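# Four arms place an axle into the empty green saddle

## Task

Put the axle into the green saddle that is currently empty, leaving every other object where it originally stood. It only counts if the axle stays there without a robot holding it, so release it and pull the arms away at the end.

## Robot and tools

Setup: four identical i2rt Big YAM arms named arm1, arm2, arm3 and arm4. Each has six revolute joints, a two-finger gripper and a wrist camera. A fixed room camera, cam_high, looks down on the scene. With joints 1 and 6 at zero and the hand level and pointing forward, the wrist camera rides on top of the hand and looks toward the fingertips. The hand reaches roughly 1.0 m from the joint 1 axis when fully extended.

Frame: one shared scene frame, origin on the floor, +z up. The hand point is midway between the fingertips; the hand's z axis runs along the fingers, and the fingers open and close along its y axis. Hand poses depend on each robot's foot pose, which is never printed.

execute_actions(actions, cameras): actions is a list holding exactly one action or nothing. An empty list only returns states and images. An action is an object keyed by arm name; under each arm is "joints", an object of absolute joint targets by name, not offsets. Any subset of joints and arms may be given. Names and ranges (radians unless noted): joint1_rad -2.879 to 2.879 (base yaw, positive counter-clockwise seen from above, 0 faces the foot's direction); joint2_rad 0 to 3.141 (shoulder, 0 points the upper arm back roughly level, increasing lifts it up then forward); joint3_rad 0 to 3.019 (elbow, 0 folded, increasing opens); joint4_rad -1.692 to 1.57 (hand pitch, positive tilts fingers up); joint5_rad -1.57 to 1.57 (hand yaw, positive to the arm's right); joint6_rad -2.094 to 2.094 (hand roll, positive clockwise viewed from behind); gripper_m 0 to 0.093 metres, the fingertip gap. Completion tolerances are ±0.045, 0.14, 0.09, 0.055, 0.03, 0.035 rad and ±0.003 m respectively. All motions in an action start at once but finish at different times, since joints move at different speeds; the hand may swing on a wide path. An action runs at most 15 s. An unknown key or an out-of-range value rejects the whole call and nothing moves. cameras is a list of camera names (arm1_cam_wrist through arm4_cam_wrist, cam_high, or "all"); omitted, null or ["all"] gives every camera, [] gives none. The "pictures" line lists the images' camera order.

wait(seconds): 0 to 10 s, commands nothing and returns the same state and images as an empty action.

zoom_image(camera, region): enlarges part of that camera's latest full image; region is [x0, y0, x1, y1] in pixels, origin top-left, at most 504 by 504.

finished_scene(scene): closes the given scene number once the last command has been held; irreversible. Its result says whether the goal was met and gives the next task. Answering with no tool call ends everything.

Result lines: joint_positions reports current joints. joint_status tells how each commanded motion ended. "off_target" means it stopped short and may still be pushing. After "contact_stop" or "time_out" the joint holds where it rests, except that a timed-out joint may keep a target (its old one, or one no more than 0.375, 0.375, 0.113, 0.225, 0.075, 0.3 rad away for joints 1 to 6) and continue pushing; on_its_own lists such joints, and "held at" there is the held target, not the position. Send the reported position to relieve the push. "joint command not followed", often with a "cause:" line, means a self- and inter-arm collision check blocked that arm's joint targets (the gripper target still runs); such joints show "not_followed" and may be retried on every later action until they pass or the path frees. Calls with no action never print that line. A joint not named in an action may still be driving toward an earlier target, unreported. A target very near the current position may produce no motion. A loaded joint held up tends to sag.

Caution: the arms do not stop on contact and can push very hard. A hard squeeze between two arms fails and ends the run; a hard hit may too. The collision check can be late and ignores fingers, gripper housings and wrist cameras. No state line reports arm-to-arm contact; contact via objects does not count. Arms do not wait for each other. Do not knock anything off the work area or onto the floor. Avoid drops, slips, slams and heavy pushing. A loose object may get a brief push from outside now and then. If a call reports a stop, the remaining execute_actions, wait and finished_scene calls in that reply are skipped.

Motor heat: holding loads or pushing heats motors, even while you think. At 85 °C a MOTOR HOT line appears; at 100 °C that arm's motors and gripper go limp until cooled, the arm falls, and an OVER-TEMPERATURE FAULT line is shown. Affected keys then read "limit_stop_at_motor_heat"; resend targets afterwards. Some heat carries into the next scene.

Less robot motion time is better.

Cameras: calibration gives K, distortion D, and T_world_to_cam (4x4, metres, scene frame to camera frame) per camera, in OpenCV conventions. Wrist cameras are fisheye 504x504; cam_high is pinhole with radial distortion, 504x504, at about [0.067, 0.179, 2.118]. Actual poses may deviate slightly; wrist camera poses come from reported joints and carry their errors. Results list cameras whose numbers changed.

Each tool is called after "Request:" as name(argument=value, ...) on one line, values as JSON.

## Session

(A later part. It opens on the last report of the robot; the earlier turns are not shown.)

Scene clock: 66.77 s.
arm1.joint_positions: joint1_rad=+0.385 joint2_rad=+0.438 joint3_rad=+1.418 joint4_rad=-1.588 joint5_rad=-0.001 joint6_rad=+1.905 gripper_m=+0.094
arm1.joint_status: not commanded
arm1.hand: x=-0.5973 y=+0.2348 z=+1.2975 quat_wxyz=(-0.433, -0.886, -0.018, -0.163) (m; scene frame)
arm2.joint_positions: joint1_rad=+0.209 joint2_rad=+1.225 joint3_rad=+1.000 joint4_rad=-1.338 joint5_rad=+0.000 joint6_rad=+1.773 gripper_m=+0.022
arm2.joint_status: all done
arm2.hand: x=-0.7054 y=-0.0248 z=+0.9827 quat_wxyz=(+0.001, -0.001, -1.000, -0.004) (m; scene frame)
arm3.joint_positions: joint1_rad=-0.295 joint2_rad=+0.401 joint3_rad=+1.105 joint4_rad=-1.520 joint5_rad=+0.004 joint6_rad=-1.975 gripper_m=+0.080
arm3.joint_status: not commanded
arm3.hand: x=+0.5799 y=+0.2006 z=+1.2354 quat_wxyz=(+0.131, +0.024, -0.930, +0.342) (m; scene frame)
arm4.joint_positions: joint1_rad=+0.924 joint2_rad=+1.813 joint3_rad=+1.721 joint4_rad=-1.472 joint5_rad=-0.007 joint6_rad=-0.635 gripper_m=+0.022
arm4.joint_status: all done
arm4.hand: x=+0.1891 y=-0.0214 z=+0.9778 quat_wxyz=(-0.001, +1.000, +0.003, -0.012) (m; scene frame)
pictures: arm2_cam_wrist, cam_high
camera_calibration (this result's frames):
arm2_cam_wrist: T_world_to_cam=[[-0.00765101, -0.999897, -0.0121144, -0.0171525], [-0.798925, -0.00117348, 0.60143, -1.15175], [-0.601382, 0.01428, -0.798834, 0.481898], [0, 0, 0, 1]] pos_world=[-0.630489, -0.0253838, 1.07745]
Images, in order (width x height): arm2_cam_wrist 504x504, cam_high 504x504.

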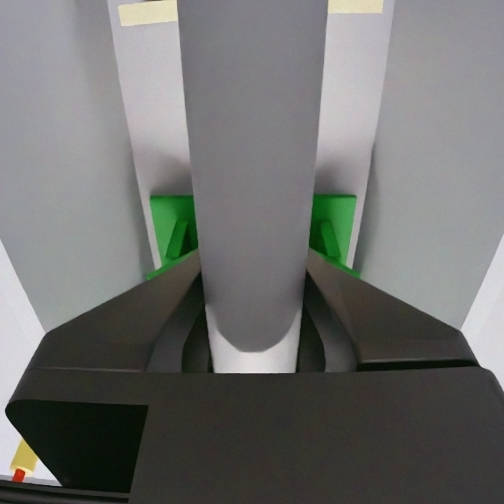

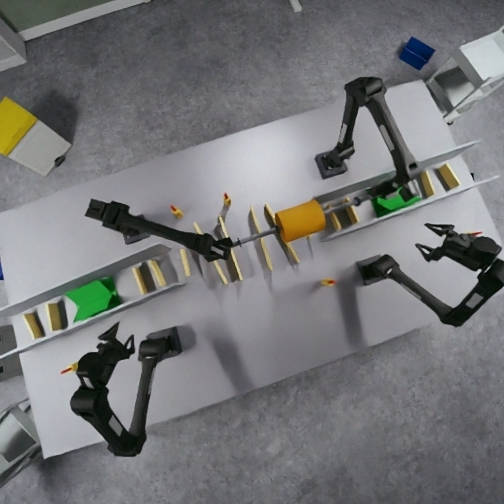

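Request:
execute_actions(actions=[{"arm2":{"joints":{"joint1_rad":0.385,"joint2_rad":1.258,"joint3_rad":1.105,"joint4_rad":-1.325,"joint6_rad":1.945}},"arm4":{"joints":{"joint1_rad":0.985,"joint2_rad":1.9,"joint3_rad":2.0,"joint4_rad":-1.548,"joint6_rad":-0.575}},"arm1":{"joints":{"joint1_rad":0.365,"joint2_rad":1.0,"joint3_rad":1.46,"joint4_rad":-1.65}}}], cameras=[])

Request:
execute_actions(actions=[{"arm1":{"joints":{"joint2_rad":1.355}}}], cameras=["cam_high","arm1_cam_wrist"])

Scene clock: 69.37 s.
arm1.joint_positions: joint1_rad=+0.372 joint2_rad=+1.010 joint3_rad=+1.443 joint4_rad=-1.637 joint5_rad=-0.001 joint6_rad=+1.905 gripper_m=+0.094
arm1.joint_status: all done
arm1.hand: x=-0.5309 y=+0.0565 z=+1.1861 quat_wxyz=(-0.170, -0.983, -0.013, -0.065) (m; scene frame)
arm2.joint_positions: joint1_rad=+0.381 joint2_rad=+1.271 joint3_rad=+1.017 joint4_rad=-1.328 joint5_rad=+0.002 joint6_rad=+1.942 gripper_m=+0.022
arm2.joint_status: all done
arm2.hand: x=-0.7636 y=-0.0313 z=+0.9742 quat_wxyz=(-0.003, +0.001, -1.000, +0.005) (m; scene frame)
arm3.joint_positions: joint1_rad=-0.295 joint2_rad=+0.401 joint3_rad=+1.105 joint4_rad=-1.520 joint5_rad=+0.004 joint6_rad=-1.975 gripper_m=+0.080
arm3.joint_status: not commanded
arm3.hand: x=+0.5799 y=+0.2006 z=+1.2354 quat_wxyz=(+0.131, +0.024, -0.930, +0.342) (m; scene frame)
arm4.joint_positions: joint1_rad=+0.987 joint2_rad=+1.945 joint3_rad=+1.913 joint4_rad=-1.538 joint5_rad=-0.008 joint6_rad=-0.575 gripper_m=+0.022
arm4.joint_status: all done
arm4.hand: x=+0.1316 y=-0.0268 z=+0.9777 quat_wxyz=(+0.002, +1.000, +0.004, -0.009) (m; scene frame)
pictures: none
No camera images: the call's "cameras" was empty. Leave "cameras" out to get every camera's image.

Scene clock: 70.57 s.
arm1.joint_positions: joint1_rad=+0.372 joint2_rad=+1.370 joint3_rad=+1.443 joint4_rad=-1.640 joint5_rad=-0.001 joint6_rad=+1.905 gripper_m=+0.094
arm1.joint_status: all done
arm1.hand: x=-0.5013 y=-0.0200 z=+1.0651 quat_wxyz=(-0.001, -1.000, -0.014, -0.003) (m; scene frame)
arm2.joint_positions: joint1_rad=+0.381 joint2_rad=+1.271 joint3_rad=+1.017 joint4_rad=-1.328 joint5_rad=+0.002 joint6_rad=+1.942 gripper_m=+0.022
arm2.joint_status: not commanded
arm2.hand: x=-0.7636 y=-0.0313 z=+0.9742 quat_wxyz=(-0.003, +0.001, -1.000, +0.005) (m; scene frame)
arm3.joint_positions: joint1_rad=-0.295 joint2_rad=+0.401 joint3_rad=+1.105 joint4_rad=-1.520 joint5_rad=+0.004 joint6_rad=-1.975 gripper_m=+0.080
arm3.joint_status: not commanded
arm3.hand: x=+0.5799 y=+0.2006 z=+1.2354 quat_wxyz=(+0.131, +0.024, -0.930, +0.342) (m; scene frame)
arm4.joint_positions: joint1_rad=+0.987 joint2_rad=+1.945 joint3_rad=+1.913 joint4_rad=-1.538 joint5_rad=-0.008 joint6_rad=-0.575 gripper_m=+0.022
arm4.joint_status: not commanded
arm4.hand: x=+0.1316 y=-0.0268 z=+0.9777 quat_wxyz=(+0.002, +1.000, +0.004, -0.009) (m; scene frame)
pictures: arm1_cam_wrist, cam_high
camera_calibration (this result's frames):
arm1_cam_wrist: T_world_to_cam=[[-0.0330145, 0.999445, 0.00436179, -0.00335551], [0.796504, 0.023674, 0.60417, -0.240852], [0.603732, 0.0234205, -0.796843, 1.27452], [0, 0, 0, 1]] pos_world=[-0.577739, -0.0207943, 1.16112]
Images, in order (width x height): arm1_cam_wrist 504x504, cam_high 504x504.

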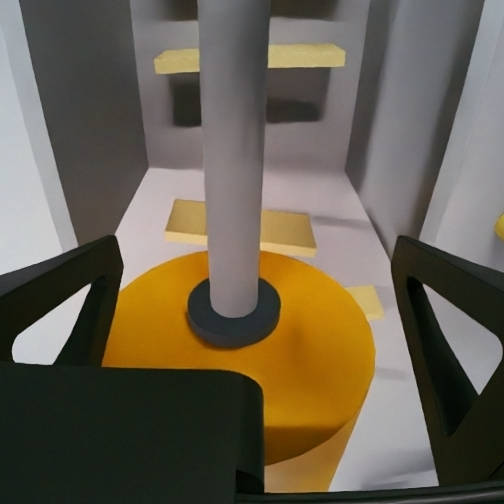

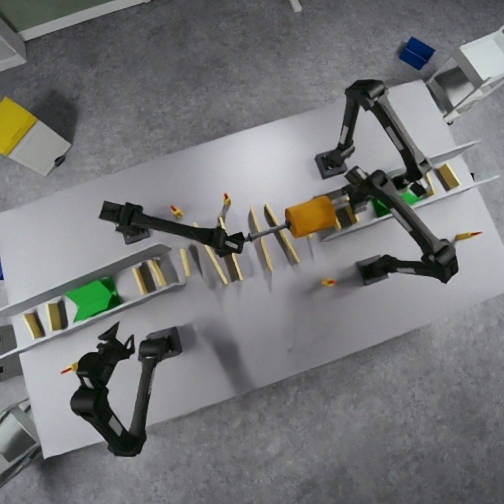

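Request:
execute_actions(actions=[{"arm1":{"joints":{"joint1_rad":0.35,"joint2_rad":1.398,"joint3_rad":1.232,"joint4_rad":-1.39,"joint6_rad":1.945,"gripper_m":0.08}}}], cameras=["arm1_cam_wrist"])

Scene clock: 71.83 s.
arm1.joint_positions: joint1_rad=+0.355 joint2_rad=+1.394 joint3_rad=+1.222 joint4_rad=-1.404 joint5_rad=-0.001 joint6_rad=+1.930 gripper_m=+0.080
arm1.joint_status: all done
arm1.hand: x=-0.5064 y=-0.0244 z=+0.9717 quat_wxyz=(+0.004, -1.000, +0.007, -0.001) (m; scene frame)
arm2.joint_positions: joint1_rad=+0.381 joint2_rad=+1.271 joint3_rad=+1.017 joint4_rad=-1.328 joint5_rad=+0.002 joint6_rad=+1.942 gripper_m=+0.022
arm2.joint_status: not commanded
arm2.hand: x=-0.7636 y=-0.0313 z=+0.9742 quat_wxyz=(-0.003, +0.001, -1.000, +0.005) (m; scene frame)
arm3.joint_positions: joint1_rad=-0.295 joint2_rad=+0.401 joint3_rad=+1.105 joint4_rad=-1.520 joint5_rad=+0.004 joint6_rad=-1.975 gripper_m=+0.080
arm3.joint_status: not commanded
arm3.hand: x=+0.5799 y=+0.2006 z=+1.2354 quat_wxyz=(+0.131, +0.024, -0.930, +0.342) (m; scene frame)
arm4.joint_positions: joint1_rad=+0.987 joint2_rad=+1.945 joint3_rad=+1.913 joint4_rad=-1.538 joint5_rad=-0.008 joint6_rad=-0.575 gripper_m=+0.022
arm4.joint_status: not commanded
arm4.hand: x=+0.1316 y=-0.0268 z=+0.9777 quat_wxyz=(+0.002, +1.000, +0.004, -0.009) (m; scene frame)
pictures: arm1_cam_wrist
camera_calibration (this result's frames):
arm1_cam_wrist: T_world_to_cam=[[0.00816753, 0.999875, 0.0135166, 0.0131888], [0.798755, -0.0146556, 0.601478, -0.177451], [0.601601, 0.00588389, -0.798775, 1.20362], [0, 0, 0, 1]] pos_world=[-0.582465, -0.0228698, 1.06797]
Images, in order (width x height): arm1_cam_wrist 504x504.

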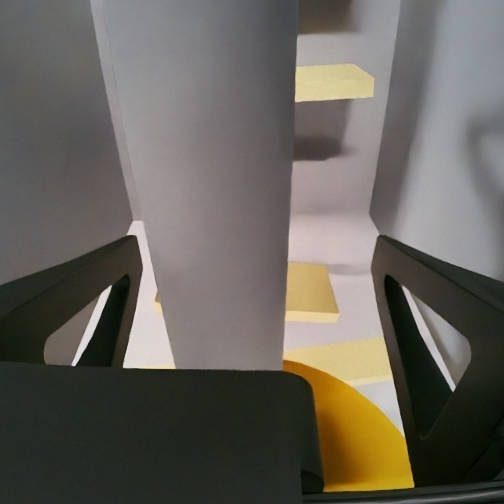

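Request:
execute_actions(actions=[{"arm1":{"joints":{"joint3_rad":1.285,"joint6_rad":1.91}}}], cameras=["arm1_cam_wrist"])

Request:
execute_actions(actions=[{"arm1":{"joints":{"gripper_m":0}}}], cameras=["arm1_cam_wrist"])

Scene clock: 72.73 s.
arm1.joint_positions: joint1_rad=+0.355 joint2_rad=+1.394 joint3_rad=+1.238 joint4_rad=-1.404 joint5_rad=-0.001 joint6_rad=+1.925 gripper_m=+0.080
arm1.joint_status: all done
arm1.hand: x=-0.5048 y=-0.0289 z=+0.9776 quat_wxyz=(-0.004, -1.000, +0.004, -0.004) (m; scene frame)
arm2.joint_positions: joint1_rad=+0.381 joint2_rad=+1.271 joint3_rad=+1.017 joint4_rad=-1.328 joint5_rad=+0.002 joint6_rad=+1.942 gripper_m=+0.022
arm2.joint_status: not commanded
arm2.hand: x=-0.7636 y=-0.0313 z=+0.9742 quat_wxyz=(-0.003, +0.001, -1.000, +0.005) (m; scene frame)
arm3.joint_positions: joint1_rad=-0.295 joint2_rad=+0.401 joint3_rad=+1.105 joint4_rad=-1.520 joint5_rad=+0.004 joint6_rad=-1.975 gripper_m=+0.080
arm3.joint_status: not commanded
arm3.hand: x=+0.5799 y=+0.2006 z=+1.2354 quat_wxyz=(+0.131, +0.024, -0.930, +0.342) (m; scene frame)
arm4.joint_positions: joint1_rad=+0.987 joint2_rad=+1.945 joint3_rad=+1.913 joint4_rad=-1.538 joint5_rad=-0.008 joint6_rad=-0.575 gripper_m=+0.022
arm4.joint_status: not commanded
arm4.hand: x=+0.1316 y=-0.0268 z=+0.9777 quat_wxyz=(+0.002, +1.000, +0.004, -0.009) (m; scene frame)
pictures: arm1_cam_wrist
camera_calibration (this result's frames):
arm1_cam_wrist: T_world_to_cam=[[0.00362216, 0.999993, -0.00119283, 0.0297379], [0.795594, -0.00215914, 0.605826, -0.187837], [0.605819, -0.00314341, -0.795596, 1.20614], [0, 0, 0, 1]] pos_world=[-0.58137, -0.0263519, 1.07343]
Images, in order (width x height): arm1_cam_wrist 504x504.

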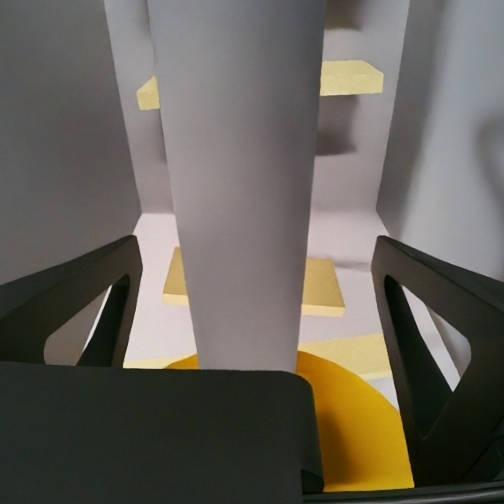

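Scene clock: 73.43 s.
arm1.joint_positions: joint1_rad=+0.355 joint2_rad=+1.395 joint3_rad=+1.239 joint4_rad=-1.398 joint5_rad=+0.001 joint6_rad=+1.917 gripper_m=+0.021
arm1.joint_status: gripper_m off_target (ended at +0.021, target +0.000)
arm1.hand: x=-0.5048 y=-0.0309 z=+0.9781 quat_wxyz=(-0.007, -1.000, +0.001, -0.004) (m; scene frame)
arm2.joint_positions: joint1_rad=+0.381 joint2_rad=+1.271 joint3_rad=+1.019 joint4_rad=-1.325 joint5_rad=+0.004 joint6_rad=+1.943 gripper_m=+0.022
arm2.joint_status: not commanded
arm2.hand: x=-0.7638 y=-0.0300 z=+0.9749 quat_wxyz=(-0.003, +0.000, -1.000, +0.003) (m; scene frame)
arm3.joint_positions: joint1_rad=-0.295 joint2_rad=+0.401 joint3_rad=+1.105 joint4_rad=-1.520 joint5_rad=+0.004 joint6_rad=-1.975 gripper_m=+0.080
arm3.joint_status: not commanded
arm3.hand: x=+0.5799 y=+0.2006 z=+1.2354 quat_wxyz=(+0.131, +0.024, -0.930, +0.342) (m; scene frame)
arm4.joint_positions: joint1_rad=+0.987 joint2_rad=+1.945 joint3_rad=+1.913 joint4_rad=-1.539 joint5_rad=-0.008 joint6_rad=-0.573 gripper_m=+0.022
arm4.joint_status: not commanded
arm4.hand: x=+0.1316 y=-0.0266 z=+0.9780 quat_wxyz=(+0.001, +1.000, +0.004, -0.009) (m; scene frame)
pictures: arm1_cam_wrist
camera_calibration (this result's frames):
arm1_cam_wrist: T_world_to_cam=[[-0.00395087, 0.999959, -0.00813579, 0.0346454], [0.795602, 0.00807204, 0.605766, -0.187695], [0.605807, -0.00407955, -0.795601, 1.20649], [0, 0, 0, 1]] pos_world=[-0.581434, -0.028207, 1.07387]
Images, in order (width x height): arm1_cam_wrist 504x504.

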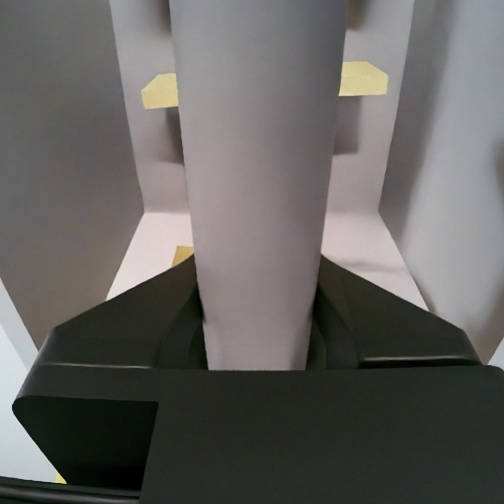

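Request:
execute_actions(actions=[{"arm1":{"joints":{"joint2_rad":1.35,"joint3_rad":1.325}},"arm2":{"joints":{"joint2_rad":1.265,"joint3_rad":1.05}},"arm4":{"joints":{"joint2_rad":1.912,"joint3_rad":1.985}}}], cameras=[])

Request:
execute_actions(actions=[{"arm2":{"joints":{"gripper_m":0.08}}}], cameras=[])

Request:
execute_actions(actions=[{"arm2":{"joints":{"joint2_rad":1.22,"joint3_rad":1.3,"joint4_rad":-1.62}}}], cameras=[])

Request:
execute_actions(actions=[{"arm2":{"joints":{"joint2_rad":0.5,"joint3_rad":1.2,"joint4_rad":-1.68}}}], cameras=["cam_high"])

Request:
execute_actions(actions=[{"arm2":{"joints":{"joint1_rad":-1.02,"joint6_rad":0.545}}}], cameras=["cam_high"])

Scene clock: 74.40 s.
arm1.joint_positions: joint1_rad=+0.355 joint2_rad=+1.392 joint3_rad=+1.241 joint4_rad=-1.398 joint5_rad=+0.001 joint6_rad=+1.917 gripper_m=+0.021
arm1.joint_status: all done
arm1.hand: x=-0.5048 y=-0.0311 z=+0.9797 quat_wxyz=(-0.009, -1.000, +0.001, -0.005) (m; scene frame)
arm2.joint_positions: joint1_rad=+0.381 joint2_rad=+1.271 joint3_rad=+1.019 joint4_rad=-1.325 joint5_rad=+0.004 joint6_rad=+1.943 gripper_m=+0.022
arm2.joint_status: all done
arm2.hand: x=-0.7638 y=-0.0300 z=+0.9749 quat_wxyz=(-0.003, +0.000, -1.000, +0.003) (m; scene frame)
arm3.joint_positions: joint1_rad=-0.295 joint2_rad=+0.401 joint3_rad=+1.105 joint4_rad=-1.520 joint5_rad=+0.004 joint6_rad=-1.975 gripper_m=+0.080
arm3.joint_status: not commanded
arm3.hand: x=+0.5799 y=+0.2006 z=+1.2354 quat_wxyz=(+0.131, +0.024, -0.930, +0.342) (m; scene frame)
arm4.joint_positions: joint1_rad=+0.987 joint2_rad=+1.945 joint3_rad=+1.913 joint4_rad=-1.539 joint5_rad=-0.008 joint6_rad=-0.573 gripper_m=+0.022
arm4.joint_status: all done
arm4.hand: x=+0.1316 y=-0.0266 z=+0.9780 quat_wxyz=(+0.001, +1.000, +0.004, -0.009) (m; scene frame)
pictures: none
No camera images: the call's "cameras" was empty. Leave "cameras" out to get every camera's image.

Scene clock: 75.07 s.
arm1.joint_positions: joint1_rad=+0.355 joint2_rad=+1.392 joint3_rad=+1.241 joint4_rad=-1.398 joint5_rad=+0.000 joint6_rad=+1.917 gripper_m=+0.021
arm1.joint_status: not commanded
arm1.hand: x=-0.5046 y=-0.0310 z=+0.9797 quat_wxyz=(-0.009, -1.000, +0.001, -0.005) (m; scene frame)
arm2.joint_positions: joint1_rad=+0.381 joint2_rad=+1.271 joint3_rad=+1.019 joint4_rad=-1.325 joint5_rad=+0.004 joint6_rad=+1.943 gripper_m=+0.080
arm2.joint_status: all done
arm2.hand: x=-0.7638 y=-0.0300 z=+0.9750 quat_wxyz=(-0.003, +0.000, -1.000, +0.003) (m; scene frame)
arm3.joint_positions: joint1_rad=-0.295 joint2_rad=+0.401 joint3_rad=+1.105 joint4_rad=-1.520 joint5_rad=+0.004 joint6_rad=-1.975 gripper_m=+0.080
arm3.joint_status: not commanded
arm3.hand: x=+0.5799 y=+0.2006 z=+1.2354 quat_wxyz=(+0.131, +0.024, -0.930, +0.342) (m; scene frame)
arm4.joint_positions: joint1_rad=+0.987 joint2_rad=+1.945 joint3_rad=+1.913 joint4_rad=-1.539 joint5_rad=-0.007 joint6_rad=-0.573 gripper_m=+0.022
arm4.joint_status: not commanded
arm4.hand: x=+0.1317 y=-0.0265 z=+0.9779 quat_wxyz=(+0.001, +1.000, +0.004, -0.009) (m; scene frame)
pictures: none
No camera images: the call's "cameras" was empty. Leave "cameras" out to get every camera's image.

Scene clock: 76.10 s.
arm1.joint_positions: joint1_rad=+0.355 joint2_rad=+1.392 joint3_rad=+1.241 joint4_rad=-1.398 joint5_rad=+0.000 joint6_rad=+1.917 gripper_m=+0.021
arm1.joint_status: not commanded
arm1.hand: x=-0.5046 y=-0.0310 z=+0.9797 quat_wxyz=(-0.009, -1.000, +0.001, -0.005) (m; scene frame)
arm2.joint_positions: joint1_rad=+0.381 joint2_rad=+1.214 joint3_rad=+1.264 joint4_rad=-1.610 joint5_rad=+0.004 joint6_rad=+1.943 gripper_m=+0.080
arm2.joint_status: all done
arm2.hand: x=-0.7616 y=-0.0353 z=+1.0861 quat_wxyz=(+0.001, +0.000, -1.000, -0.005) (m; scene frame)
arm3.joint_positions: joint1_rad=-0.295 joint2_rad=+0.401 joint3_rad=+1.105 joint4_rad=-1.520 joint5_rad=+0.004 joint6_rad=-1.975 gripper_m=+0.080
arm3.joint_status: not commanded
arm3.hand: x=+0.5799 y=+0.2006 z=+1.2354 quat_wxyz=(+0.131, +0.024, -0.930, +0.342) (m; scene frame)
arm4.joint_positions: joint1_rad=+0.987 joint2_rad=+1.945 joint3_rad=+1.913 joint4_rad=-1.539 joint5_rad=-0.007 joint6_rad=-0.573 gripper_m=+0.022
arm4.joint_status: not commanded
arm4.hand: x=+0.1317 y=-0.0265 z=+0.9779 quat_wxyz=(+0.001, +1.000, +0.004, -0.009) (m; scene frame)
pictures: none
No camera images: the call's "cameras" was empty. Leave "cameras" out to get every camera's image.

Scene clock: 77.47 s.
arm1.joint_positions: joint1_rad=+0.355 joint2_rad=+1.392 joint3_rad=+1.241 joint4_rad=-1.398 joint5_rad=+0.000 joint6_rad=+1.917 gripper_m=+0.021
arm1.joint_status: not commanded
arm1.hand: x=-0.5046 y=-0.0310 z=+0.9797 quat_wxyz=(-0.009, -1.000, +0.001, -0.005) (m; scene frame)
arm2.joint_positions: joint1_rad=+0.381 joint2_rad=+0.494 joint3_rad=+1.194 joint4_rad=-1.674 joint5_rad=+0.004 joint6_rad=+1.943 gripper_m=+0.080
arm2.joint_status: all done
arm2.hand: x=-0.6937 y=-0.2088 z=+1.2164 quat_wxyz=(+0.106, -0.001, -0.956, -0.274) (m; scene frame)
arm3.joint_positions: joint1_rad=-0.295 joint2_rad=+0.401 joint3_rad=+1.105 joint4_rad=-1.520 joint5_rad=+0.004 joint6_rad=-1.975 gripper_m=+0.080
arm3.joint_status: not commanded
arm3.hand: x=+0.5799 y=+0.2006 z=+1.2354 quat_wxyz=(+0.131, +0.024, -0.930, +0.342) (m; scene frame)
arm4.joint_positions: joint1_rad=+0.987 joint2_rad=+1.945 joint3_rad=+1.913 joint4_rad=-1.539 joint5_rad=-0.007 joint6_rad=-0.573 gripper_m=+0.022
arm4.joint_status: not commanded
arm4.hand: x=+0.1317 y=-0.0265 z=+0.9779 quat_wxyz=(+0.001, +1.000, +0.004, -0.009) (m; scene frame)
pictures: cam_high
Images, in order (width x height): cam_high 504x504.

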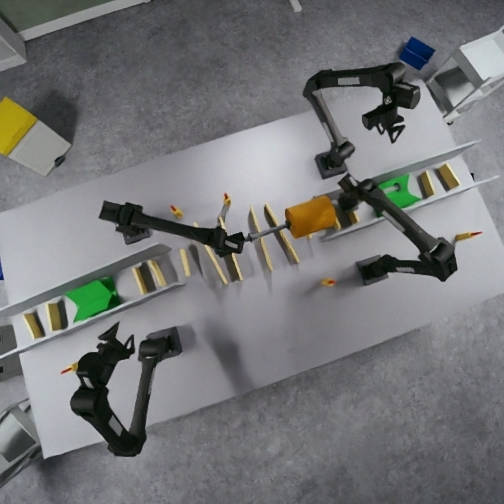

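Scene clock: 79.57 s.
arm1.joint_positions: joint1_rad=+0.355 joint2_rad=+1.392 joint3_rad=+1.241 joint4_rad=-1.398 joint5_rad=+0.000 joint6_rad=+1.917 gripper_m=+0.021
arm1.joint_status: not commanded
arm1.hand: x=-0.5046 y=-0.0310 z=+0.9797 quat_wxyz=(-0.009, -1.000, +0.001, -0.005) (m; scene frame)
arm2.joint_positions: joint1_rad=-1.008 joint2_rad=+0.494 joint3_rad=+1.194 joint4_rad=-1.674 joint5_rad=+0.002 joint6_rad=+0.556 gripper_m=+0.080
arm2.joint_status: all done
arm2.hand: x=-0.5111 y=-0.2710 z=+1.2164 quat_wxyz=(-0.250, -0.001, -0.956, -0.154) (m; scene frame)
arm3.joint_positions: joint1_rad=-0.295 joint2_rad=+0.401 joint3_rad=+1.105 joint4_rad=-1.520 joint5_rad=+0.004 joint6_rad=-1.975 gripper_m=+0.080
arm3.joint_status: not commanded
arm3.hand: x=+0.5799 y=+0.2006 z=+1.2354 quat_wxyz=(+0.131, +0.024, -0.930, +0.342) (m; scene frame)
arm4.joint_positions: joint1_rad=+0.987 joint2_rad=+1.945 joint3_rad=+1.913 joint4_rad=-1.539 joint5_rad=-0.007 joint6_rad=-0.573 gripper_m=+0.022
arm4.joint_status: not commanded
arm4.hand: x=+0.1317 y=-0.0265 z=+0.9779 quat_wxyz=(+0.001, +1.000, +0.004, -0.009) (m; scene frame)
pictures: cam_high
Images, in order (width x height): cam_high 504x504.

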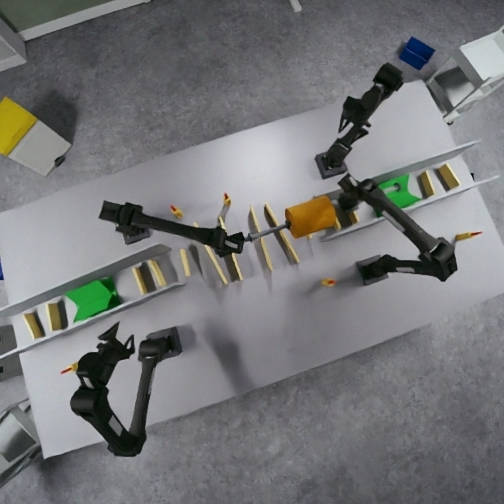

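Request:
execute_actions(actions=[{"arm2":{"joints":{"joint2_rad":1.915,"joint3_rad":2.08,"gripper_m":0.09}}}], cameras=["arm2_cam_wrist"])

Scene clock: 81.60 s.
arm1.joint_positions: joint1_rad=+0.355 joint2_rad=+1.392 joint3_rad=+1.241 joint4_rad=-1.398 joint5_rad=+0.000 joint6_rad=+1.917 gripper_m=+0.021
arm1.joint_status: not commanded
arm1.hand: x=-0.5046 y=-0.0310 z=+0.9797 quat_wxyz=(-0.009, -1.000, +0.001, -0.005) (m; scene frame)
arm2.joint_positions: joint1_rad=-1.008 joint2_rad=+1.925 joint3_rad=+2.028 joint4_rad=-1.678 joint5_rad=+0.002 joint6_rad=+0.554 gripper_m=+0.090
arm2.joint_status: all done
arm2.hand: x=-0.1330 y=-0.0367 z=+1.0587 quat_wxyz=(+0.002, +0.000, -1.000, +0.002) (m; scene frame)
arm3.joint_positions: joint1_rad=-0.295 joint2_rad=+0.401 joint3_rad=+1.105 joint4_rad=-1.520 joint5_rad=+0.004 joint6_rad=-1.975 gripper_m=+0.080
arm3.joint_status: not commanded
arm3.hand: x=+0.5799 y=+0.2006 z=+1.2354 quat_wxyz=(+0.131, +0.024, -0.930, +0.342) (m; scene frame)
arm4.joint_positions: joint1_rad=+0.987 joint2_rad=+1.945 joint3_rad=+1.913 joint4_rad=-1.539 joint5_rad=-0.007 joint6_rad=-0.573 gripper_m=+0.022
arm4.joint_status: not commanded
arm4.hand: x=+0.1317 y=-0.0265 z=+0.9779 quat_wxyz=(+0.001, +1.000, +0.004, -0.009) (m; scene frame)
pictures: arm2_cam_wrist
camera_calibration (this result's frames):
arm2_cam_wrist: T_world_to_cam=[[-0.00534448, -0.999986, 0.000372577, -0.0366631], [-0.797998, 0.00448948, 0.602644, -0.741099], [-0.602637, 0.0029235, -0.79801, 0.885592], [0, 0, 0, 1]] pos_world=[-0.0579012, -0.0359244, 1.15334]
Images, in order (width x height): arm2_cam_wrist 504x504.

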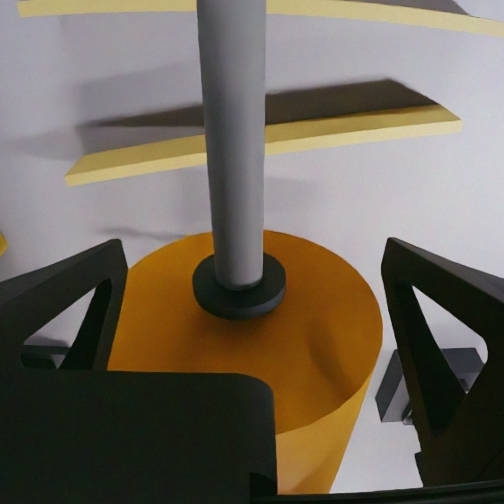

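Request:
execute_actions(actions=[{"arm2":{"joints":{"joint1_rad":-0.985,"joint2_rad":1.95,"joint3_rad":1.812,"joint4_rad":-1.427,"joint6_rad":0.565}}}], cameras=["arm2_cam_wrist"])

Scene clock: 82.93 s.
arm1.joint_positions: joint1_rad=+0.355 joint2_rad=+1.392 joint3_rad=+1.241 joint4_rad=-1.398 joint5_rad=+0.000 joint6_rad=+1.917 gripper_m=+0.021
arm1.joint_status: not commanded
arm1.hand: x=-0.5046 y=-0.0310 z=+0.9797 quat_wxyz=(-0.009, -1.000, +0.001, -0.005) (m; scene frame)
arm2.joint_positions: joint1_rad=-0.998 joint2_rad=+1.949 joint3_rad=+1.808 joint4_rad=-1.438 joint5_rad=+0.002 joint6_rad=+0.555 gripper_m=+0.090
arm2.joint_status: all done
arm2.hand: x=-0.1317 y=-0.0295 z=+0.9611 quat_wxyz=(+0.003, +0.004, -1.000, +0.003) (m; scene frame)
arm3.joint_positions: joint1_rad=-0.295 joint2_rad=+0.401 joint3_rad=+1.105 joint4_rad=-1.520 joint5_rad=+0.004 joint6_rad=-1.975 gripper_m=+0.080
arm3.joint_status: not commanded
arm3.hand: x=+0.5799 y=+0.2006 z=+1.2354 quat_wxyz=(+0.131, +0.024, -0.930, +0.342) (m; scene frame)
arm4.joint_positions: joint1_rad=+0.987 joint2_rad=+1.945 joint3_rad=+1.913 joint4_rad=-1.539 joint5_rad=-0.007 joint6_rad=-0.573 gripper_m=+0.022
arm4.joint_status: not commanded
arm4.hand: x=+0.1317 y=-0.0265 z=+0.9779 quat_wxyz=(+0.001, +1.000, +0.004, -0.009) (m; scene frame)
pictures: arm2_cam_wrist
camera_calibration (this result's frames):
arm2_cam_wrist: T_world_to_cam=[[0.00305261, -0.999992, 0.00260204, -0.0304369], [-0.795864, -0.000854002, 0.605474, -0.68394], [-0.605467, -0.00391915, -0.795861, 0.805813], [0, 0, 0, 1]] pos_world=[-0.0563371, -0.0278626, 1.0555]
Images, in order (width x height): arm2_cam_wrist 504x504.

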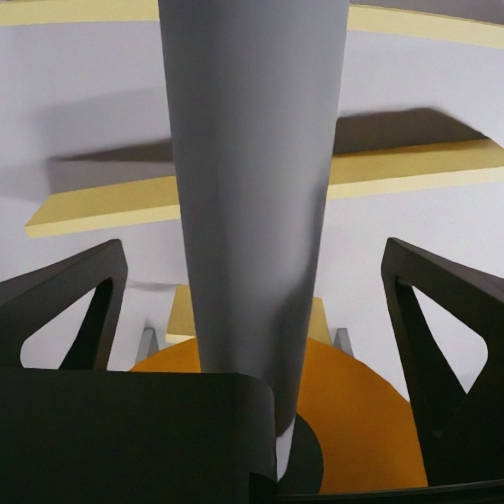

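Request:
execute_actions(actions=[{"arm2":{"joints":{"joint2_rad":1.922}}}], cameras=[])

Request:
execute_actions(actions=[{"arm2":{"joints":{"gripper_m":0}}}], cameras=["arm2_cam_wrist"])

Scene clock: 83.87 s.
arm1.joint_positions: joint1_rad=+0.355 joint2_rad=+1.392 joint3_rad=+1.241 joint4_rad=-1.398 joint5_rad=+0.000 joint6_rad=+1.917 gripper_m=+0.021
arm1.joint_status: not commanded
arm1.hand: x=-0.5046 y=-0.0310 z=+0.9797 quat_wxyz=(-0.009, -1.000, +0.001, -0.005) (m; scene frame)
arm2.joint_positions: joint1_rad=-0.998 joint2_rad=+1.936 joint3_rad=+1.808 joint4_rad=-1.438 joint5_rad=+0.002 joint6_rad=+0.555 gripper_m=+0.090
arm2.joint_status: all done
arm2.hand: x=-0.1321 y=-0.0297 z=+0.9689 quat_wxyz=(-0.002, +0.004, -1.000, +0.000) (m; scene frame)
arm3.joint_positions: joint1_rad=-0.295 joint2_rad=+0.401 joint3_rad=+1.105 joint4_rad=-1.520 joint5_rad=+0.004 joint6_rad=-1.975 gripper_m=+0.080
arm3.joint_status: not commanded
arm3.hand: x=+0.5799 y=+0.2006 z=+1.2354 quat_wxyz=(+0.131, +0.024, -0.930, +0.342) (m; scene frame)
arm4.joint_positions: joint1_rad=+0.987 joint2_rad=+1.945 joint3_rad=+1.913 joint4_rad=-1.539 joint5_rad=-0.007 joint6_rad=-0.573 gripper_m=+0.022
arm4.joint_status: not commanded
arm4.hand: x=+0.1317 y=-0.0265 z=+0.9779 quat_wxyz=(+0.001, +1.000, +0.004, -0.009) (m; scene frame)
pictures: none
No camera images: the call's "cameras" was empty. Leave "cameras" out to get every camera's image.

Scene clock: 84.57 s.
arm1.joint_positions: joint1_rad=+0.355 joint2_rad=+1.392 joint3_rad=+1.241 joint4_rad=-1.398 joint5_rad=+0.000 joint6_rad=+1.917 gripper_m=+0.021
arm1.joint_status: not commanded
arm1.hand: x=-0.5045 y=-0.0310 z=+0.9797 quat_wxyz=(-0.009, -1.000, +0.001, -0.006) (m; scene frame)
arm2.joint_positions: joint1_rad=-0.998 joint2_rad=+1.935 joint3_rad=+1.808 joint4_rad=-1.435 joint5_rad=-0.001 joint6_rad=+0.564 gripper_m=+0.022
arm2.joint_status: gripper_m off_target (ended at +0.022, target +0.000)
arm2.hand: x=-0.1321 y=-0.0285 z=+0.9691 quat_wxyz=(-0.003, +0.000, -1.000, -0.002) (m; scene frame)
arm3.joint_positions: joint1_rad=-0.295 joint2_rad=+0.401 joint3_rad=+1.105 joint4_rad=-1.520 joint5_rad=+0.004 joint6_rad=-1.975 gripper_m=+0.080
arm3.joint_status: not commanded
arm3.hand: x=+0.5799 y=+0.2006 z=+1.2354 quat_wxyz=(+0.131, +0.024, -0.930, +0.342) (m; scene frame)
arm4.joint_positions: joint1_rad=+0.987 joint2_rad=+1.945 joint3_rad=+1.913 joint4_rad=-1.539 joint5_rad=-0.007 joint6_rad=-0.573 gripper_m=+0.022
arm4.joint_status: not commanded
arm4.hand: x=+0.1318 y=-0.0266 z=+0.9779 quat_wxyz=(+0.001, +1.000, +0.004, -0.009) (m; scene frame)
pictures: arm2_cam_wrist
camera_calibration (this result's frames):
arm2_cam_wrist: T_world_to_cam=[[-0.00492223, -0.99995, -0.00875521, -0.0195449], [-0.803223, -0.0012617, 0.595677, -0.680502], [-0.595658, 0.00996445, -0.803176, 0.820727], [0, 0, 0, 1]] pos_world=[-0.0578188, -0.0285806, 1.06438]
Images, in order (width x height): arm2_cam_wrist 504x504.

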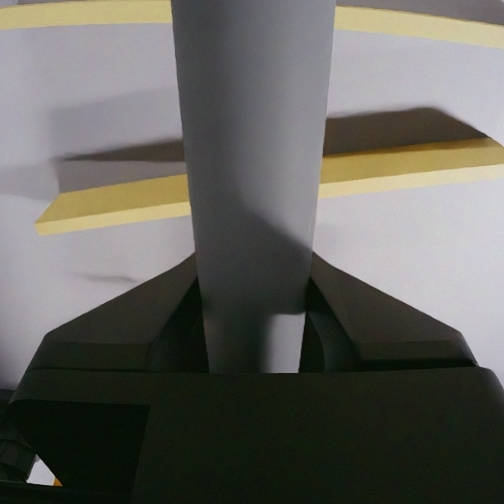

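Request:
execute_actions(actions=[{"arm1":{"joints":{"joint2_rad":1.36,"joint3_rad":1.31}},"arm2":{"joints":{"joint2_rad":1.885,"joint3_rad":1.89}},"arm4":{"joints":{"joint2_rad":1.935,"joint3_rad":1.945}}}], cameras=[])

Request:
execute_actions(actions=[{"arm4":{"joints":{"gripper_m":0.09}}}], cameras=[])

Request:
execute_actions(actions=[{"arm4":{"joints":{"joint2_rad":1.7}}}], cameras=[])

Request:
execute_actions(actions=[{"arm2":{"joints":{"joint1_rad":-0.88,"joint2_rad":1.69,"joint3_rad":1.565,"joint4_rad":-1.365,"joint6_rad":0.685}},"arm1":{"joints":{"joint1_rad":0.107,"joint2_rad":1.285,"joint3_rad":1.235,"joint4_rad":-1.46,"joint6_rad":1.665}},"arm4":{"joints":{"joint2_rad":0.9,"joint3_rad":1.4}}}], cameras=["cam_high","arm1_cam_wrist"])

Scene clock: 85.90 s.
arm1.joint_positions: joint1_rad=+0.355 joint2_rad=+1.392 joint3_rad=+1.241 joint4_rad=-1.398 joint5_rad=+0.000 joint6_rad=+1.917 gripper_m=+0.021
arm1.joint_status: all done
arm1.hand: x=-0.5045 y=-0.0310 z=+0.9797 quat_wxyz=(-0.009, -1.000, +0.001, -0.006) (m; scene frame)
arm2.joint_positions: joint1_rad=-0.998 joint2_rad=+1.933 joint3_rad=+1.808 joint4_rad=-1.435 joint5_rad=-0.001 joint6_rad=+0.564 gripper_m=+0.022
arm2.joint_status: all done
arm2.hand: x=-0.1320 y=-0.0285 z=+0.9706 quat_wxyz=(-0.004, +0.000, -1.000, -0.003) (m; scene frame)
arm3.joint_positions: joint1_rad=-0.295 joint2_rad=+0.401 joint3_rad=+1.105 joint4_rad=-1.520 joint5_rad=+0.004 joint6_rad=-1.975 gripper_m=+0.080
arm3.joint_status: not commanded
arm3.hand: x=+0.5799 y=+0.2006 z=+1.2354 quat_wxyz=(+0.131, +0.024, -0.930, +0.342) (m; scene frame)
arm4.joint_positions: joint1_rad=+0.987 joint2_rad=+1.945 joint3_rad=+1.913 joint4_rad=-1.539 joint5_rad=-0.007 joint6_rad=-0.573 gripper_m=+0.022
arm4.joint_status: all done
arm4.hand: x=+0.1318 y=-0.0266 z=+0.9779 quat_wxyz=(+0.001, +1.000, +0.004, -0.009) (m; scene frame)
pictures: none
No camera images: the call's "cameras" was empty. Leave "cameras" out to get every camera's image.

Scene clock: 86.60 s.
arm1.joint_positions: joint1_rad=+0.355 joint2_rad=+1.392 joint3_rad=+1.241 joint4_rad=-1.398 joint5_rad=+0.001 joint6_rad=+1.917 gripper_m=+0.021
arm1.joint_status: not commanded
arm1.hand: x=-0.5048 y=-0.0311 z=+0.9797 quat_wxyz=(-0.009, -1.000, +0.001, -0.005) (m; scene frame)
arm2.joint_positions: joint1_rad=-0.998 joint2_rad=+1.933 joint3_rad=+1.808 joint4_rad=-1.434 joint5_rad=-0.001 joint6_rad=+0.564 gripper_m=+0.022
arm2.joint_status: not commanded
arm2.hand: x=-0.1319 y=-0.0284 z=+0.9706 quat_wxyz=(-0.004, +0.000, -1.000, -0.003) (m; scene frame)
arm3.joint_positions: joint1_rad=-0.295 joint2_rad=+0.401 joint3_rad=+1.105 joint4_rad=-1.520 joint5_rad=+0.004 joint6_rad=-1.975 gripper_m=+0.080
arm3.joint_status: not commanded
arm3.hand: x=+0.5799 y=+0.2006 z=+1.2354 quat_wxyz=(+0.131, +0.024, -0.930, +0.342) (m; scene frame)
arm4.joint_positions: joint1_rad=+0.987 joint2_rad=+1.945 joint3_rad=+1.913 joint4_rad=-1.539 joint5_rad=-0.004 joint6_rad=-0.573 gripper_m=+0.090
arm4.joint_status: all done
arm4.hand: x=+0.1321 y=-0.0261 z=+0.9779 quat_wxyz=(+0.000, +1.000, +0.004, -0.008) (m; scene frame)
pictures: none
No camera images: the call's "cameras" was empty. Leave "cameras" out to get every camera's image.

Scene clock: 87.97 s.
arm1.joint_positions: joint1_rad=+0.355 joint2_rad=+1.392 joint3_rad=+1.241 joint4_rad=-1.398 joint5_rad=+0.001 joint6_rad=+1.917 gripper_m=+0.021
arm1.joint_status: not commanded
arm1.hand: x=-0.5048 y=-0.0311 z=+0.9797 quat_wxyz=(-0.009, -1.000, +0.001, -0.005) (m; scene frame)
arm2.joint_positions: joint1_rad=-0.998 joint2_rad=+1.933 joint3_rad=+1.808 joint4_rad=-1.434 joint5_rad=-0.001 joint6_rad=+0.564 gripper_m=+0.022
arm2.joint_status: not commanded
arm2.hand: x=-0.1319 y=-0.0284 z=+0.9706 quat_wxyz=(-0.004, +0.000, -1.000, -0.003) (m; scene frame)
arm3.joint_positions: joint1_rad=-0.295 joint2_rad=+0.401 joint3_rad=+1.105 joint4_rad=-1.520 joint5_rad=+0.004 joint6_rad=-1.975 gripper_m=+0.080
arm3.joint_status: not commanded
arm3.hand: x=+0.5799 y=+0.2006 z=+1.2354 quat_wxyz=(+0.131, +0.024, -0.930, +0.342) (m; scene frame)
arm4.joint_positions: joint1_rad=+0.987 joint2_rad=+1.697 joint3_rad=+1.924 joint4_rad=-1.540 joint5_rad=-0.004 joint6_rad=-0.573 gripper_m=+0.090
arm4.joint_status: all done
arm4.hand: x=+0.1622 y=-0.0445 z=+1.1229 quat_wxyz=(-0.070, +0.991, +0.003, -0.116) (m; scene frame)
pictures: none
No camera images: the call's "cameras" was empty. Leave "cameras" out to get every camera's image.

Scene clock: 89.60 s.
arm1.joint_positions: joint1_rad=+0.103 joint2_rad=+1.310 joint3_rad=+1.201 joint4_rad=-1.457 joint5_rad=+0.006 joint6_rad=+1.663 gripper_m=+0.021
arm1.joint_status: all done
arm1.hand: x=-0.6078 y=-0.0197 z=+0.9940 quat_wxyz=(-0.001, -1.000, +0.000, +0.001) (m; scene frame)
arm2.joint_positions: joint1_rad=-0.874 joint2_rad=+1.720 joint3_rad=+1.541 joint4_rad=-1.378 joint5_rad=-0.001 joint6_rad=+0.685 gripper_m=+0.022
arm2.joint_status: all done
arm2.hand: x=-0.2344 y=-0.0170 z=+0.9844 quat_wxyz=(-0.005, +0.001, -1.000, -0.004) (m; scene frame)
arm3.joint_positions: joint1_rad=-0.295 joint2_rad=+0.401 joint3_rad=+1.105 joint4_rad=-1.520 joint5_rad=+0.004 joint6_rad=-1.975 gripper_m=+0.080
arm3.joint_status: not commanded
arm3.hand: x=+0.5799 y=+0.2006 z=+1.2354 quat_wxyz=(+0.131, +0.024, -0.930, +0.342) (m; scene frame)
arm4.joint_positions: joint1_rad=+0.987 joint2_rad=+0.897 joint3_rad=+1.403 joint4_rad=-1.540 joint5_rad=-0.004 joint6_rad=-0.573 gripper_m=+0.090
arm4.joint_status: all done
arm4.hand: x=+0.3942 y=-0.1916 z=+1.2159 quat_wxyz=(-0.143, +0.962, +0.003, -0.230) (m; scene frame)
pictures: arm1_cam_wrist, cam_high
camera_calibration (this result's frames):
arm1_cam_wrist: T_world_to_cam=[[-0.00627016, 0.999975, 0.00335152, 0.0103611], [0.801621, 0.00302275, 0.597825, -0.104069], [0.597799, 0.0064351, -0.80162, 1.28291], [0, 0, 0, 1]] pos_world=[-0.683433, -0.0183019, 1.09059]
Images, in order (width x height): arm1_cam_wrist 504x504, cam_high 504x504.

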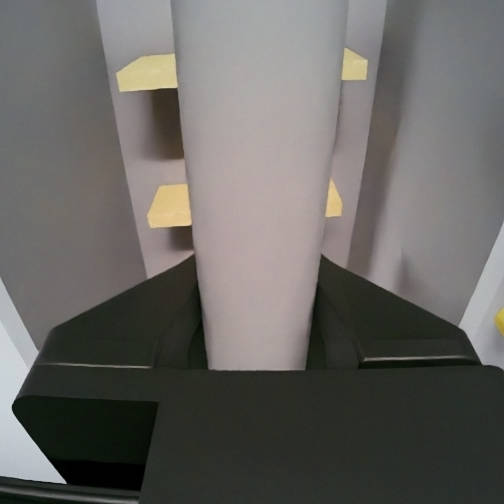

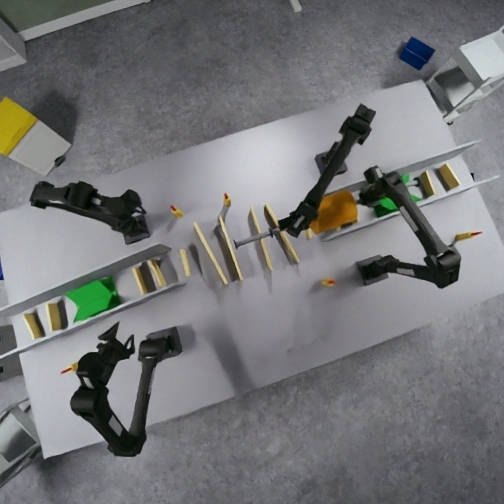

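Request:
execute_actions(actions=[{"arm2":{"joints":{"joint1_rad":-0.712,"joint2_rad":1.465,"joint3_rad":1.29,"joint4_rad":-1.322,"joint6_rad":0.855}},"arm1":{"joints":{"joint1_rad":-0.2,"joint2_rad":1.33,"joint3_rad":1.295,"joint4_rad":-1.45,"joint6_rad":1.355}}}], cameras=[])

Request:
execute_actions(actions=[{"arm2":{"joints":{"joint1_rad":-0.465,"joint2_rad":1.297,"joint3_rad":1.112,"joint4_rad":-1.32,"joint6_rad":1.10}},"arm1":{"joints":{"joint1_rad":-0.48,"joint2_rad":1.435,"joint3_rad":1.41,"joint4_rad":-1.45,"joint6_rad":1.075}}}], cameras=["arm1_cam_wrist","arm2_cam_wrist"])

Scene clock: 90.90 s.
arm1.joint_positions: joint1_rad=-0.207 joint2_rad=+1.342 joint3_rad=+1.221 joint4_rad=-1.457 joint5_rad=+0.003 joint6_rad=+1.363 gripper_m=+0.021
arm1.joint_status: all done
arm1.hand: x=-0.7232 y=-0.0210 z=+0.9898 quat_wxyz=(+0.005, -1.000, +0.004, -0.001) (m; scene frame)
arm2.joint_positions: joint1_rad=-0.712 joint2_rad=+1.495 joint3_rad=+1.267 joint4_rad=-1.321 joint5_rad=+0.003 joint6_rad=+0.857 gripper_m=+0.022
arm2.joint_status: all done
arm2.hand: x=-0.3500 y=-0.0208 z=+0.9850 quat_wxyz=(-0.008, -0.003, -1.000, -0.007) (m; scene frame)
arm3.joint_positions: joint1_rad=-0.295 joint2_rad=+0.401 joint3_rad=+1.105 joint4_rad=-1.520 joint5_rad=+0.004 joint6_rad=-1.975 gripper_m=+0.080
arm3.joint_status: not commanded
arm3.hand: x=+0.5799 y=+0.2006 z=+1.2354 quat_wxyz=(+0.131, +0.024, -0.930, +0.342) (m; scene frame)
arm4.joint_positions: joint1_rad=+0.987 joint2_rad=+0.897 joint3_rad=+1.403 joint4_rad=-1.540 joint5_rad=-0.004 joint6_rad=-0.573 gripper_m=+0.090
arm4.joint_status: not commanded
arm4.hand: x=+0.3942 y=-0.1916 z=+1.2159 quat_wxyz=(-0.143, +0.962, +0.003, -0.230) (m; scene frame)
pictures: none
No camera images: the call's "cameras" was empty. Leave "cameras" out to get every camera's image.

Scene clock: 91.90 s.
arm1.joint_positions: joint1_rad=-0.486 joint2_rad=+1.457 joint3_rad=+1.335 joint4_rad=-1.451 joint5_rad=+0.005 joint6_rad=+1.076 gripper_m=+0.021
arm1.joint_status: all done
arm1.hand: x=-0.8441 y=-0.0237 z=+0.9886 quat_wxyz=(+0.004, -1.000, +0.001, +0.000) (m; scene frame)
arm2.joint_positions: joint1_rad=-0.459 joint2_rad=+1.322 joint3_rad=+1.087 joint4_rad=-1.317 joint5_rad=+0.007 joint6_rad=+1.104 gripper_m=+0.022
arm2.joint_status: all done
arm2.hand: x=-0.4714 y=-0.0199 z=+0.9832 quat_wxyz=(-0.007, -0.001, -1.000, -0.006) (m; scene frame)
arm3.joint_positions: joint1_rad=-0.295 joint2_rad=+0.401 joint3_rad=+1.105 joint4_rad=-1.520 joint5_rad=+0.004 joint6_rad=-1.975 gripper_m=+0.080
arm3.joint_status: not commanded
arm3.hand: x=+0.5799 y=+0.2006 z=+1.2354 quat_wxyz=(+0.131, +0.024, -0.930, +0.342) (m; scene frame)
arm4.joint_positions: joint1_rad=+0.987 joint2_rad=+0.897 joint3_rad=+1.403 joint4_rad=-1.540 joint5_rad=-0.004 joint6_rad=-0.573 gripper_m=+0.090
arm4.joint_status: not commanded
arm4.hand: x=+0.3942 y=-0.1916 z=+1.2159 quat_wxyz=(-0.143, +0.962, +0.003, -0.230) (m; scene frame)
pictures: arm1_cam_wrist, arm2_cam_wrist
camera_calibration (this result's frames):
arm1_cam_wrist: T_world_to_cam=[[-0.00364545, 0.999907, 0.0131218, 0.00545625], [0.800332, -0.0049499, 0.599537, 0.0856317], [0.599547, 0.0126874, -0.800239, 1.42018], [0, 0, 0, 1]] pos_world=[-0.919979, -0.0230503, 1.08507]
arm2_cam_wrist: T_world_to_cam=[[-0.00678202, -0.999828, -0.0172697, -0.00494452], [-0.808586, -0.00467771, 0.588359, -0.956874], [-0.588338, 0.0179543, -0.808415, 0.638663], [0, 0, 0, 1]] pos_world=[-0.397999, -0.0208864, 1.0792]
Images, in order (width x height): arm1_cam_wrist 504x504, arm2_cam_wrist 504x504.

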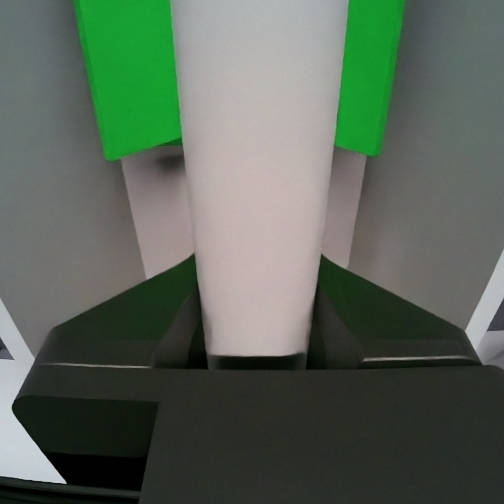

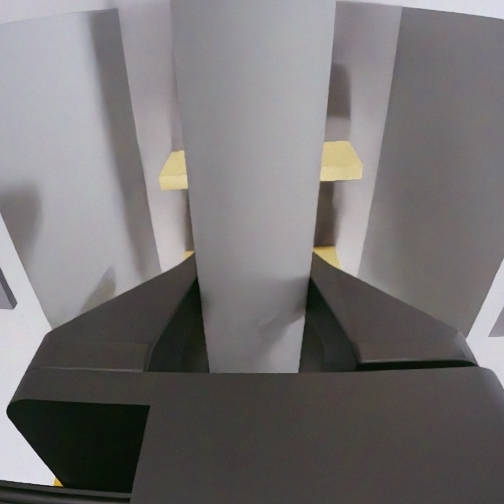

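Request:
execute_actions(actions=[{"arm2":{"joints":{"joint1_rad":-0.14,"joint2_rad":1.18,"joint3_rad":1.01,"joint4_rad":-1.345,"joint6_rad":1.425}},"arm1":{"joints":{"joint1_rad":-0.68,"joint2_rad":1.615,"joint3_rad":1.62,"joint4_rad":-1.478,"joint6_rad":0.87}}}], cameras=[])

Request:
execute_actions(actions=[{"arm2":{"joints":{"joint1_rad":0.225,"joint2_rad":1.2,"joint3_rad":1.045,"joint4_rad":-1.342,"joint6_rad":1.79}},"arm1":{"joints":{"joint1_rad":-0.84,"joint2_rad":1.83,"joint3_rad":1.92,"joint4_rad":-1.555,"joint6_rad":0.71}}}], cameras=["arm1_cam_wrist","arm2_cam_wrist"])

Scene clock: 93.23 s.
arm1.joint_positions: joint1_rad=-0.686 joint2_rad=+1.635 joint3_rad=+1.545 joint4_rad=-1.467 joint5_rad=+0.000 joint6_rad=+0.886 gripper_m=+0.021
arm1.joint_status: all done
arm1.hand: x=-0.9601 y=-0.0324 z=+0.9901 quat_wxyz=(-0.004, -1.000, +0.005, +0.003) (m; scene frame)
arm2.joint_positions: joint1_rad=-0.147 joint2_rad=+1.204 joint3_rad=+0.981 joint4_rad=-1.340 joint5_rad=+0.007 joint6_rad=+1.425 gripper_m=+0.022
arm2.joint_status: all done
arm2.hand: x=-0.5881 y=-0.0304 z=+0.9818 quat_wxyz=(-0.004, -0.005, -1.000, -0.003) (m; scene frame)
arm3.joint_positions: joint1_rad=-0.295 joint2_rad=+0.401 joint3_rad=+1.105 joint4_rad=-1.520 joint5_rad=+0.004 joint6_rad=-1.975 gripper_m=+0.080
arm3.joint_status: not commanded
arm3.hand: x=+0.5799 y=+0.2006 z=+1.2354 quat_wxyz=(+0.131, +0.024, -0.930, +0.342) (m; scene frame)
arm4.joint_positions: joint1_rad=+0.987 joint2_rad=+0.897 joint3_rad=+1.403 joint4_rad=-1.540 joint5_rad=-0.004 joint6_rad=-0.573 gripper_m=+0.090
arm4.joint_status: not commanded
arm4.hand: x=+0.3942 y=-0.1916 z=+1.2159 quat_wxyz=(-0.143, +0.962, +0.003, -0.230) (m; scene frame)
pictures: none
No camera images: the call's "cameras" was empty. Leave "cameras" out to get every camera's image.

Scene clock: 94.27 s.
arm1.joint_positions: joint1_rad=-0.843 joint2_rad=+1.857 joint3_rad=+1.839 joint4_rad=-1.547 joint5_rad=-0.007 joint6_rad=+0.735 gripper_m=+0.021
arm1.joint_status: all done
arm1.hand: x=-1.0753 y=-0.0308 z=+0.9876 quat_wxyz=(-0.003, -1.000, +0.008, -0.002) (m; scene frame)
arm2.joint_positions: joint1_rad=+0.210 joint2_rad=+1.226 joint3_rad=+0.981 joint4_rad=-1.340 joint5_rad=-0.004 joint6_rad=+1.790 gripper_m=+0.022
arm2.joint_status: all done
arm2.hand: x=-0.7052 y=-0.0319 z=+0.9753 quat_wxyz=(+0.001, -0.009, -1.000, +0.008) (m; scene frame)
arm3.joint_positions: joint1_rad=-0.295 joint2_rad=+0.401 joint3_rad=+1.105 joint4_rad=-1.520 joint5_rad=+0.004 joint6_rad=-1.975 gripper_m=+0.080
arm3.joint_status: not commanded
arm3.hand: x=+0.5799 y=+0.2006 z=+1.2354 quat_wxyz=(+0.131, +0.024, -0.930, +0.342) (m; scene frame)
arm4.joint_positions: joint1_rad=+0.987 joint2_rad=+0.897 joint3_rad=+1.403 joint4_rad=-1.540 joint5_rad=-0.004 joint6_rad=-0.573 gripper_m=+0.090
arm4.joint_status: not commanded
arm4.hand: x=+0.3942 y=-0.1916 z=+1.2159 quat_wxyz=(-0.143, +0.962, +0.003, -0.230) (m; scene frame)
pictures: arm1_cam_wrist, arm2_cam_wrist
camera_calibration (this result's frames):
arm1_cam_wrist: T_world_to_cam=[[0.0116218, 0.999932, -0.000448616, 0.0415638], [0.798583, -0.00901163, 0.601817, 0.266941], [0.601772, -0.00735248, -0.798634, 1.55818], [0, 0, 0, 1]] pos_world=[-1.15133, -0.0276989, 1.08379]
arm2_cam_wrist: T_world_to_cam=[[-0.0236726, -0.999656, 0.011335, -0.058498], [-0.798594, 0.0257296, 0.60132, -1.14595], [-0.601404, 0.00518274, -0.798928, 0.475978], [0, 0, 0, 1]] pos_world=[-0.63028, -0.0314598, 1.07002]
Images, in order (width x height): arm1_cam_wrist 504x504, arm2_cam_wrist 504x504.

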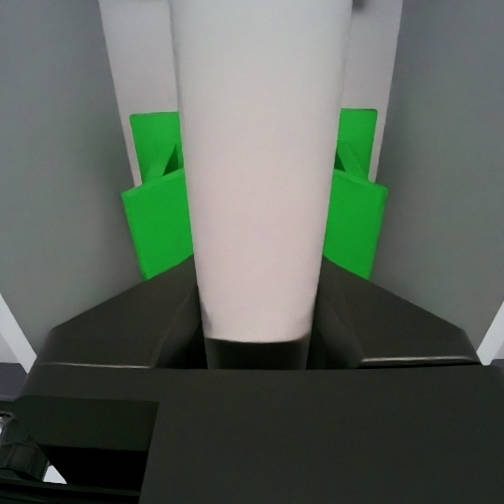

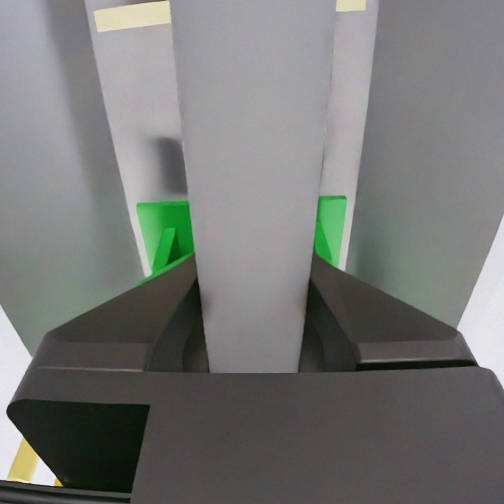

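Request:
execute_actions(actions=[{"arm2":{"joints":{"joint1_rad":0.345,"joint2_rad":1.272,"joint3_rad":1.09,"joint4_rad":-1.285,"joint6_rad":1.915}},"arm1":{"joints":{"joint1_rad":-0.895,"joint2_rad":1.928,"joint3_rad":2.03,"joint4_rad":-1.565,"joint6_rad":0.665}}}], cameras=[])

Request:
execute_actions(actions=[{"arm2":{"joints":{"joint2_rad":1.362,"joint3_rad":0.89,"joint4_rad":-1.048}},"arm1":{"joints":{"joint2_rad":1.953,"joint3_rad":1.81,"joint4_rad":-1.358}}}], cameras=["arm1_cam_wrist","arm2_cam_wrist"])

Scene clock: 96.13 s.
arm1.joint_positions: joint1_rad=-0.901 joint2_rad=+1.957 joint3_rad=+1.948 joint4_rad=-1.563 joint5_rad=-0.005 joint6_rad=+0.672 gripper_m=+0.021
arm1.joint_status: all done
arm1.hand: x=-1.1218 y=-0.0241 z=+0.9719 quat_wxyz=(+0.000, -1.000, +0.006, -0.004) (m; scene frame)
arm2.joint_positions: joint1_rad=+0.336 joint2_rad=+1.295 joint3_rad=+1.000 joint4_rad=-1.289 joint5_rad=-0.003 joint6_rad=+1.912 gripper_m=+0.022
arm2.joint_status: all done
arm2.hand: x=-0.7515 y=-0.0220 z=+0.9604 quat_wxyz=(+0.000, -0.007, -1.000, +0.007) (m; scene frame)
arm3.joint_positions: joint1_rad=-0.295 joint2_rad=+0.401 joint3_rad=+1.105 joint4_rad=-1.520 joint5_rad=+0.004 joint6_rad=-1.975 gripper_m=+0.080
arm3.joint_status: not commanded
arm3.hand: x=+0.5799 y=+0.2006 z=+1.2354 quat_wxyz=(+0.131, +0.024, -0.930, +0.342) (m; scene frame)
arm4.joint_positions: joint1_rad=+0.987 joint2_rad=+0.897 joint3_rad=+1.403 joint4_rad=-1.540 joint5_rad=-0.004 joint6_rad=-0.573 gripper_m=+0.090
arm4.joint_status: not commanded
arm4.hand: x=+0.3942 y=-0.1916 z=+1.2159 quat_wxyz=(-0.143, +0.962, +0.003, -0.230) (m; scene frame)
pictures: none
No camera images: the call's "cameras" was empty. Leave "cameras" out to get every camera's image.

Scene clock: 97.37 s.
arm1.joint_positions: joint1_rad=-0.902 joint2_rad=+1.993 joint3_rad=+1.779 joint4_rad=-1.370 joint5_rad=-0.008 joint6_rad=+0.674 gripper_m=+0.021
arm1.joint_status: all done
arm1.hand: x=-1.1213 y=-0.0243 z=+0.8866 quat_wxyz=(+0.002, -1.000, +0.007, -0.009) (m; scene frame)
arm2.joint_positions: joint1_rad=+0.337 joint2_rad=+1.388 joint3_rad=+0.859 joint4_rad=-1.057 joint5_rad=+0.011 joint6_rad=+1.916 gripper_m=+0.022
arm2.joint_status: all done
arm2.hand: x=-0.7491 y=-0.0220 z=+0.8805 quat_wxyz=(-0.008, -0.008, -1.000, +0.006) (m; scene frame)
arm3.joint_positions: joint1_rad=-0.295 joint2_rad=+0.401 joint3_rad=+1.105 joint4_rad=-1.520 joint5_rad=+0.004 joint6_rad=-1.975 gripper_m=+0.080
arm3.joint_status: not commanded
arm3.hand: x=+0.5799 y=+0.2006 z=+1.2354 quat_wxyz=(+0.131, +0.024, -0.930, +0.342) (m; scene frame)
arm4.joint_positions: joint1_rad=+0.987 joint2_rad=+0.897 joint3_rad=+1.403 joint4_rad=-1.540 joint5_rad=-0.004 joint6_rad=-0.573 gripper_m=+0.090
arm4.joint_status: not commanded
arm4.hand: x=+0.3942 y=-0.1916 z=+1.2159 quat_wxyz=(-0.143, +0.962, +0.003, -0.230) (m; scene frame)
pictures: arm1_cam_wrist, arm2_cam_wrist
camera_calibration (this result's frames):
arm1_cam_wrist: T_world_to_cam=[[0.00927042, 0.999908, 0.00990233, 0.0237021], [0.789051, -0.0133979, 0.614182, 0.342736], [0.614258, 0.00211972, -0.789102, 1.51106], [0, 0, 0, 1]] pos_world=[-1.19883, -0.022311, 0.981641]
arm2_cam_wrist: T_world_to_cam=[[-0.0224343, -0.999723, 0.0070591, -0.0438963], [-0.808773, 0.0222991, 0.587697, -1.11999], [-0.587692, 0.00747538, -0.80905, 0.393018], [0, 0, 0, 1]] pos_world=[-0.675827, -0.0218474, 0.976494]
Images, in order (width x height): arm1_cam_wrist 504x504, arm2_cam_wrist 504x504.

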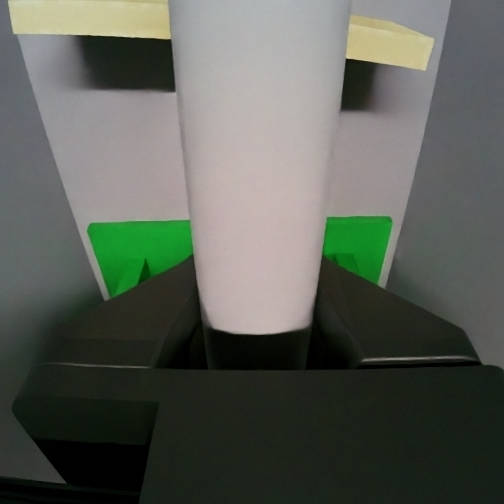

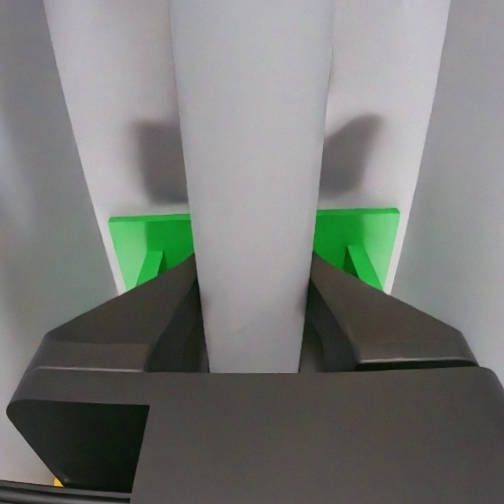

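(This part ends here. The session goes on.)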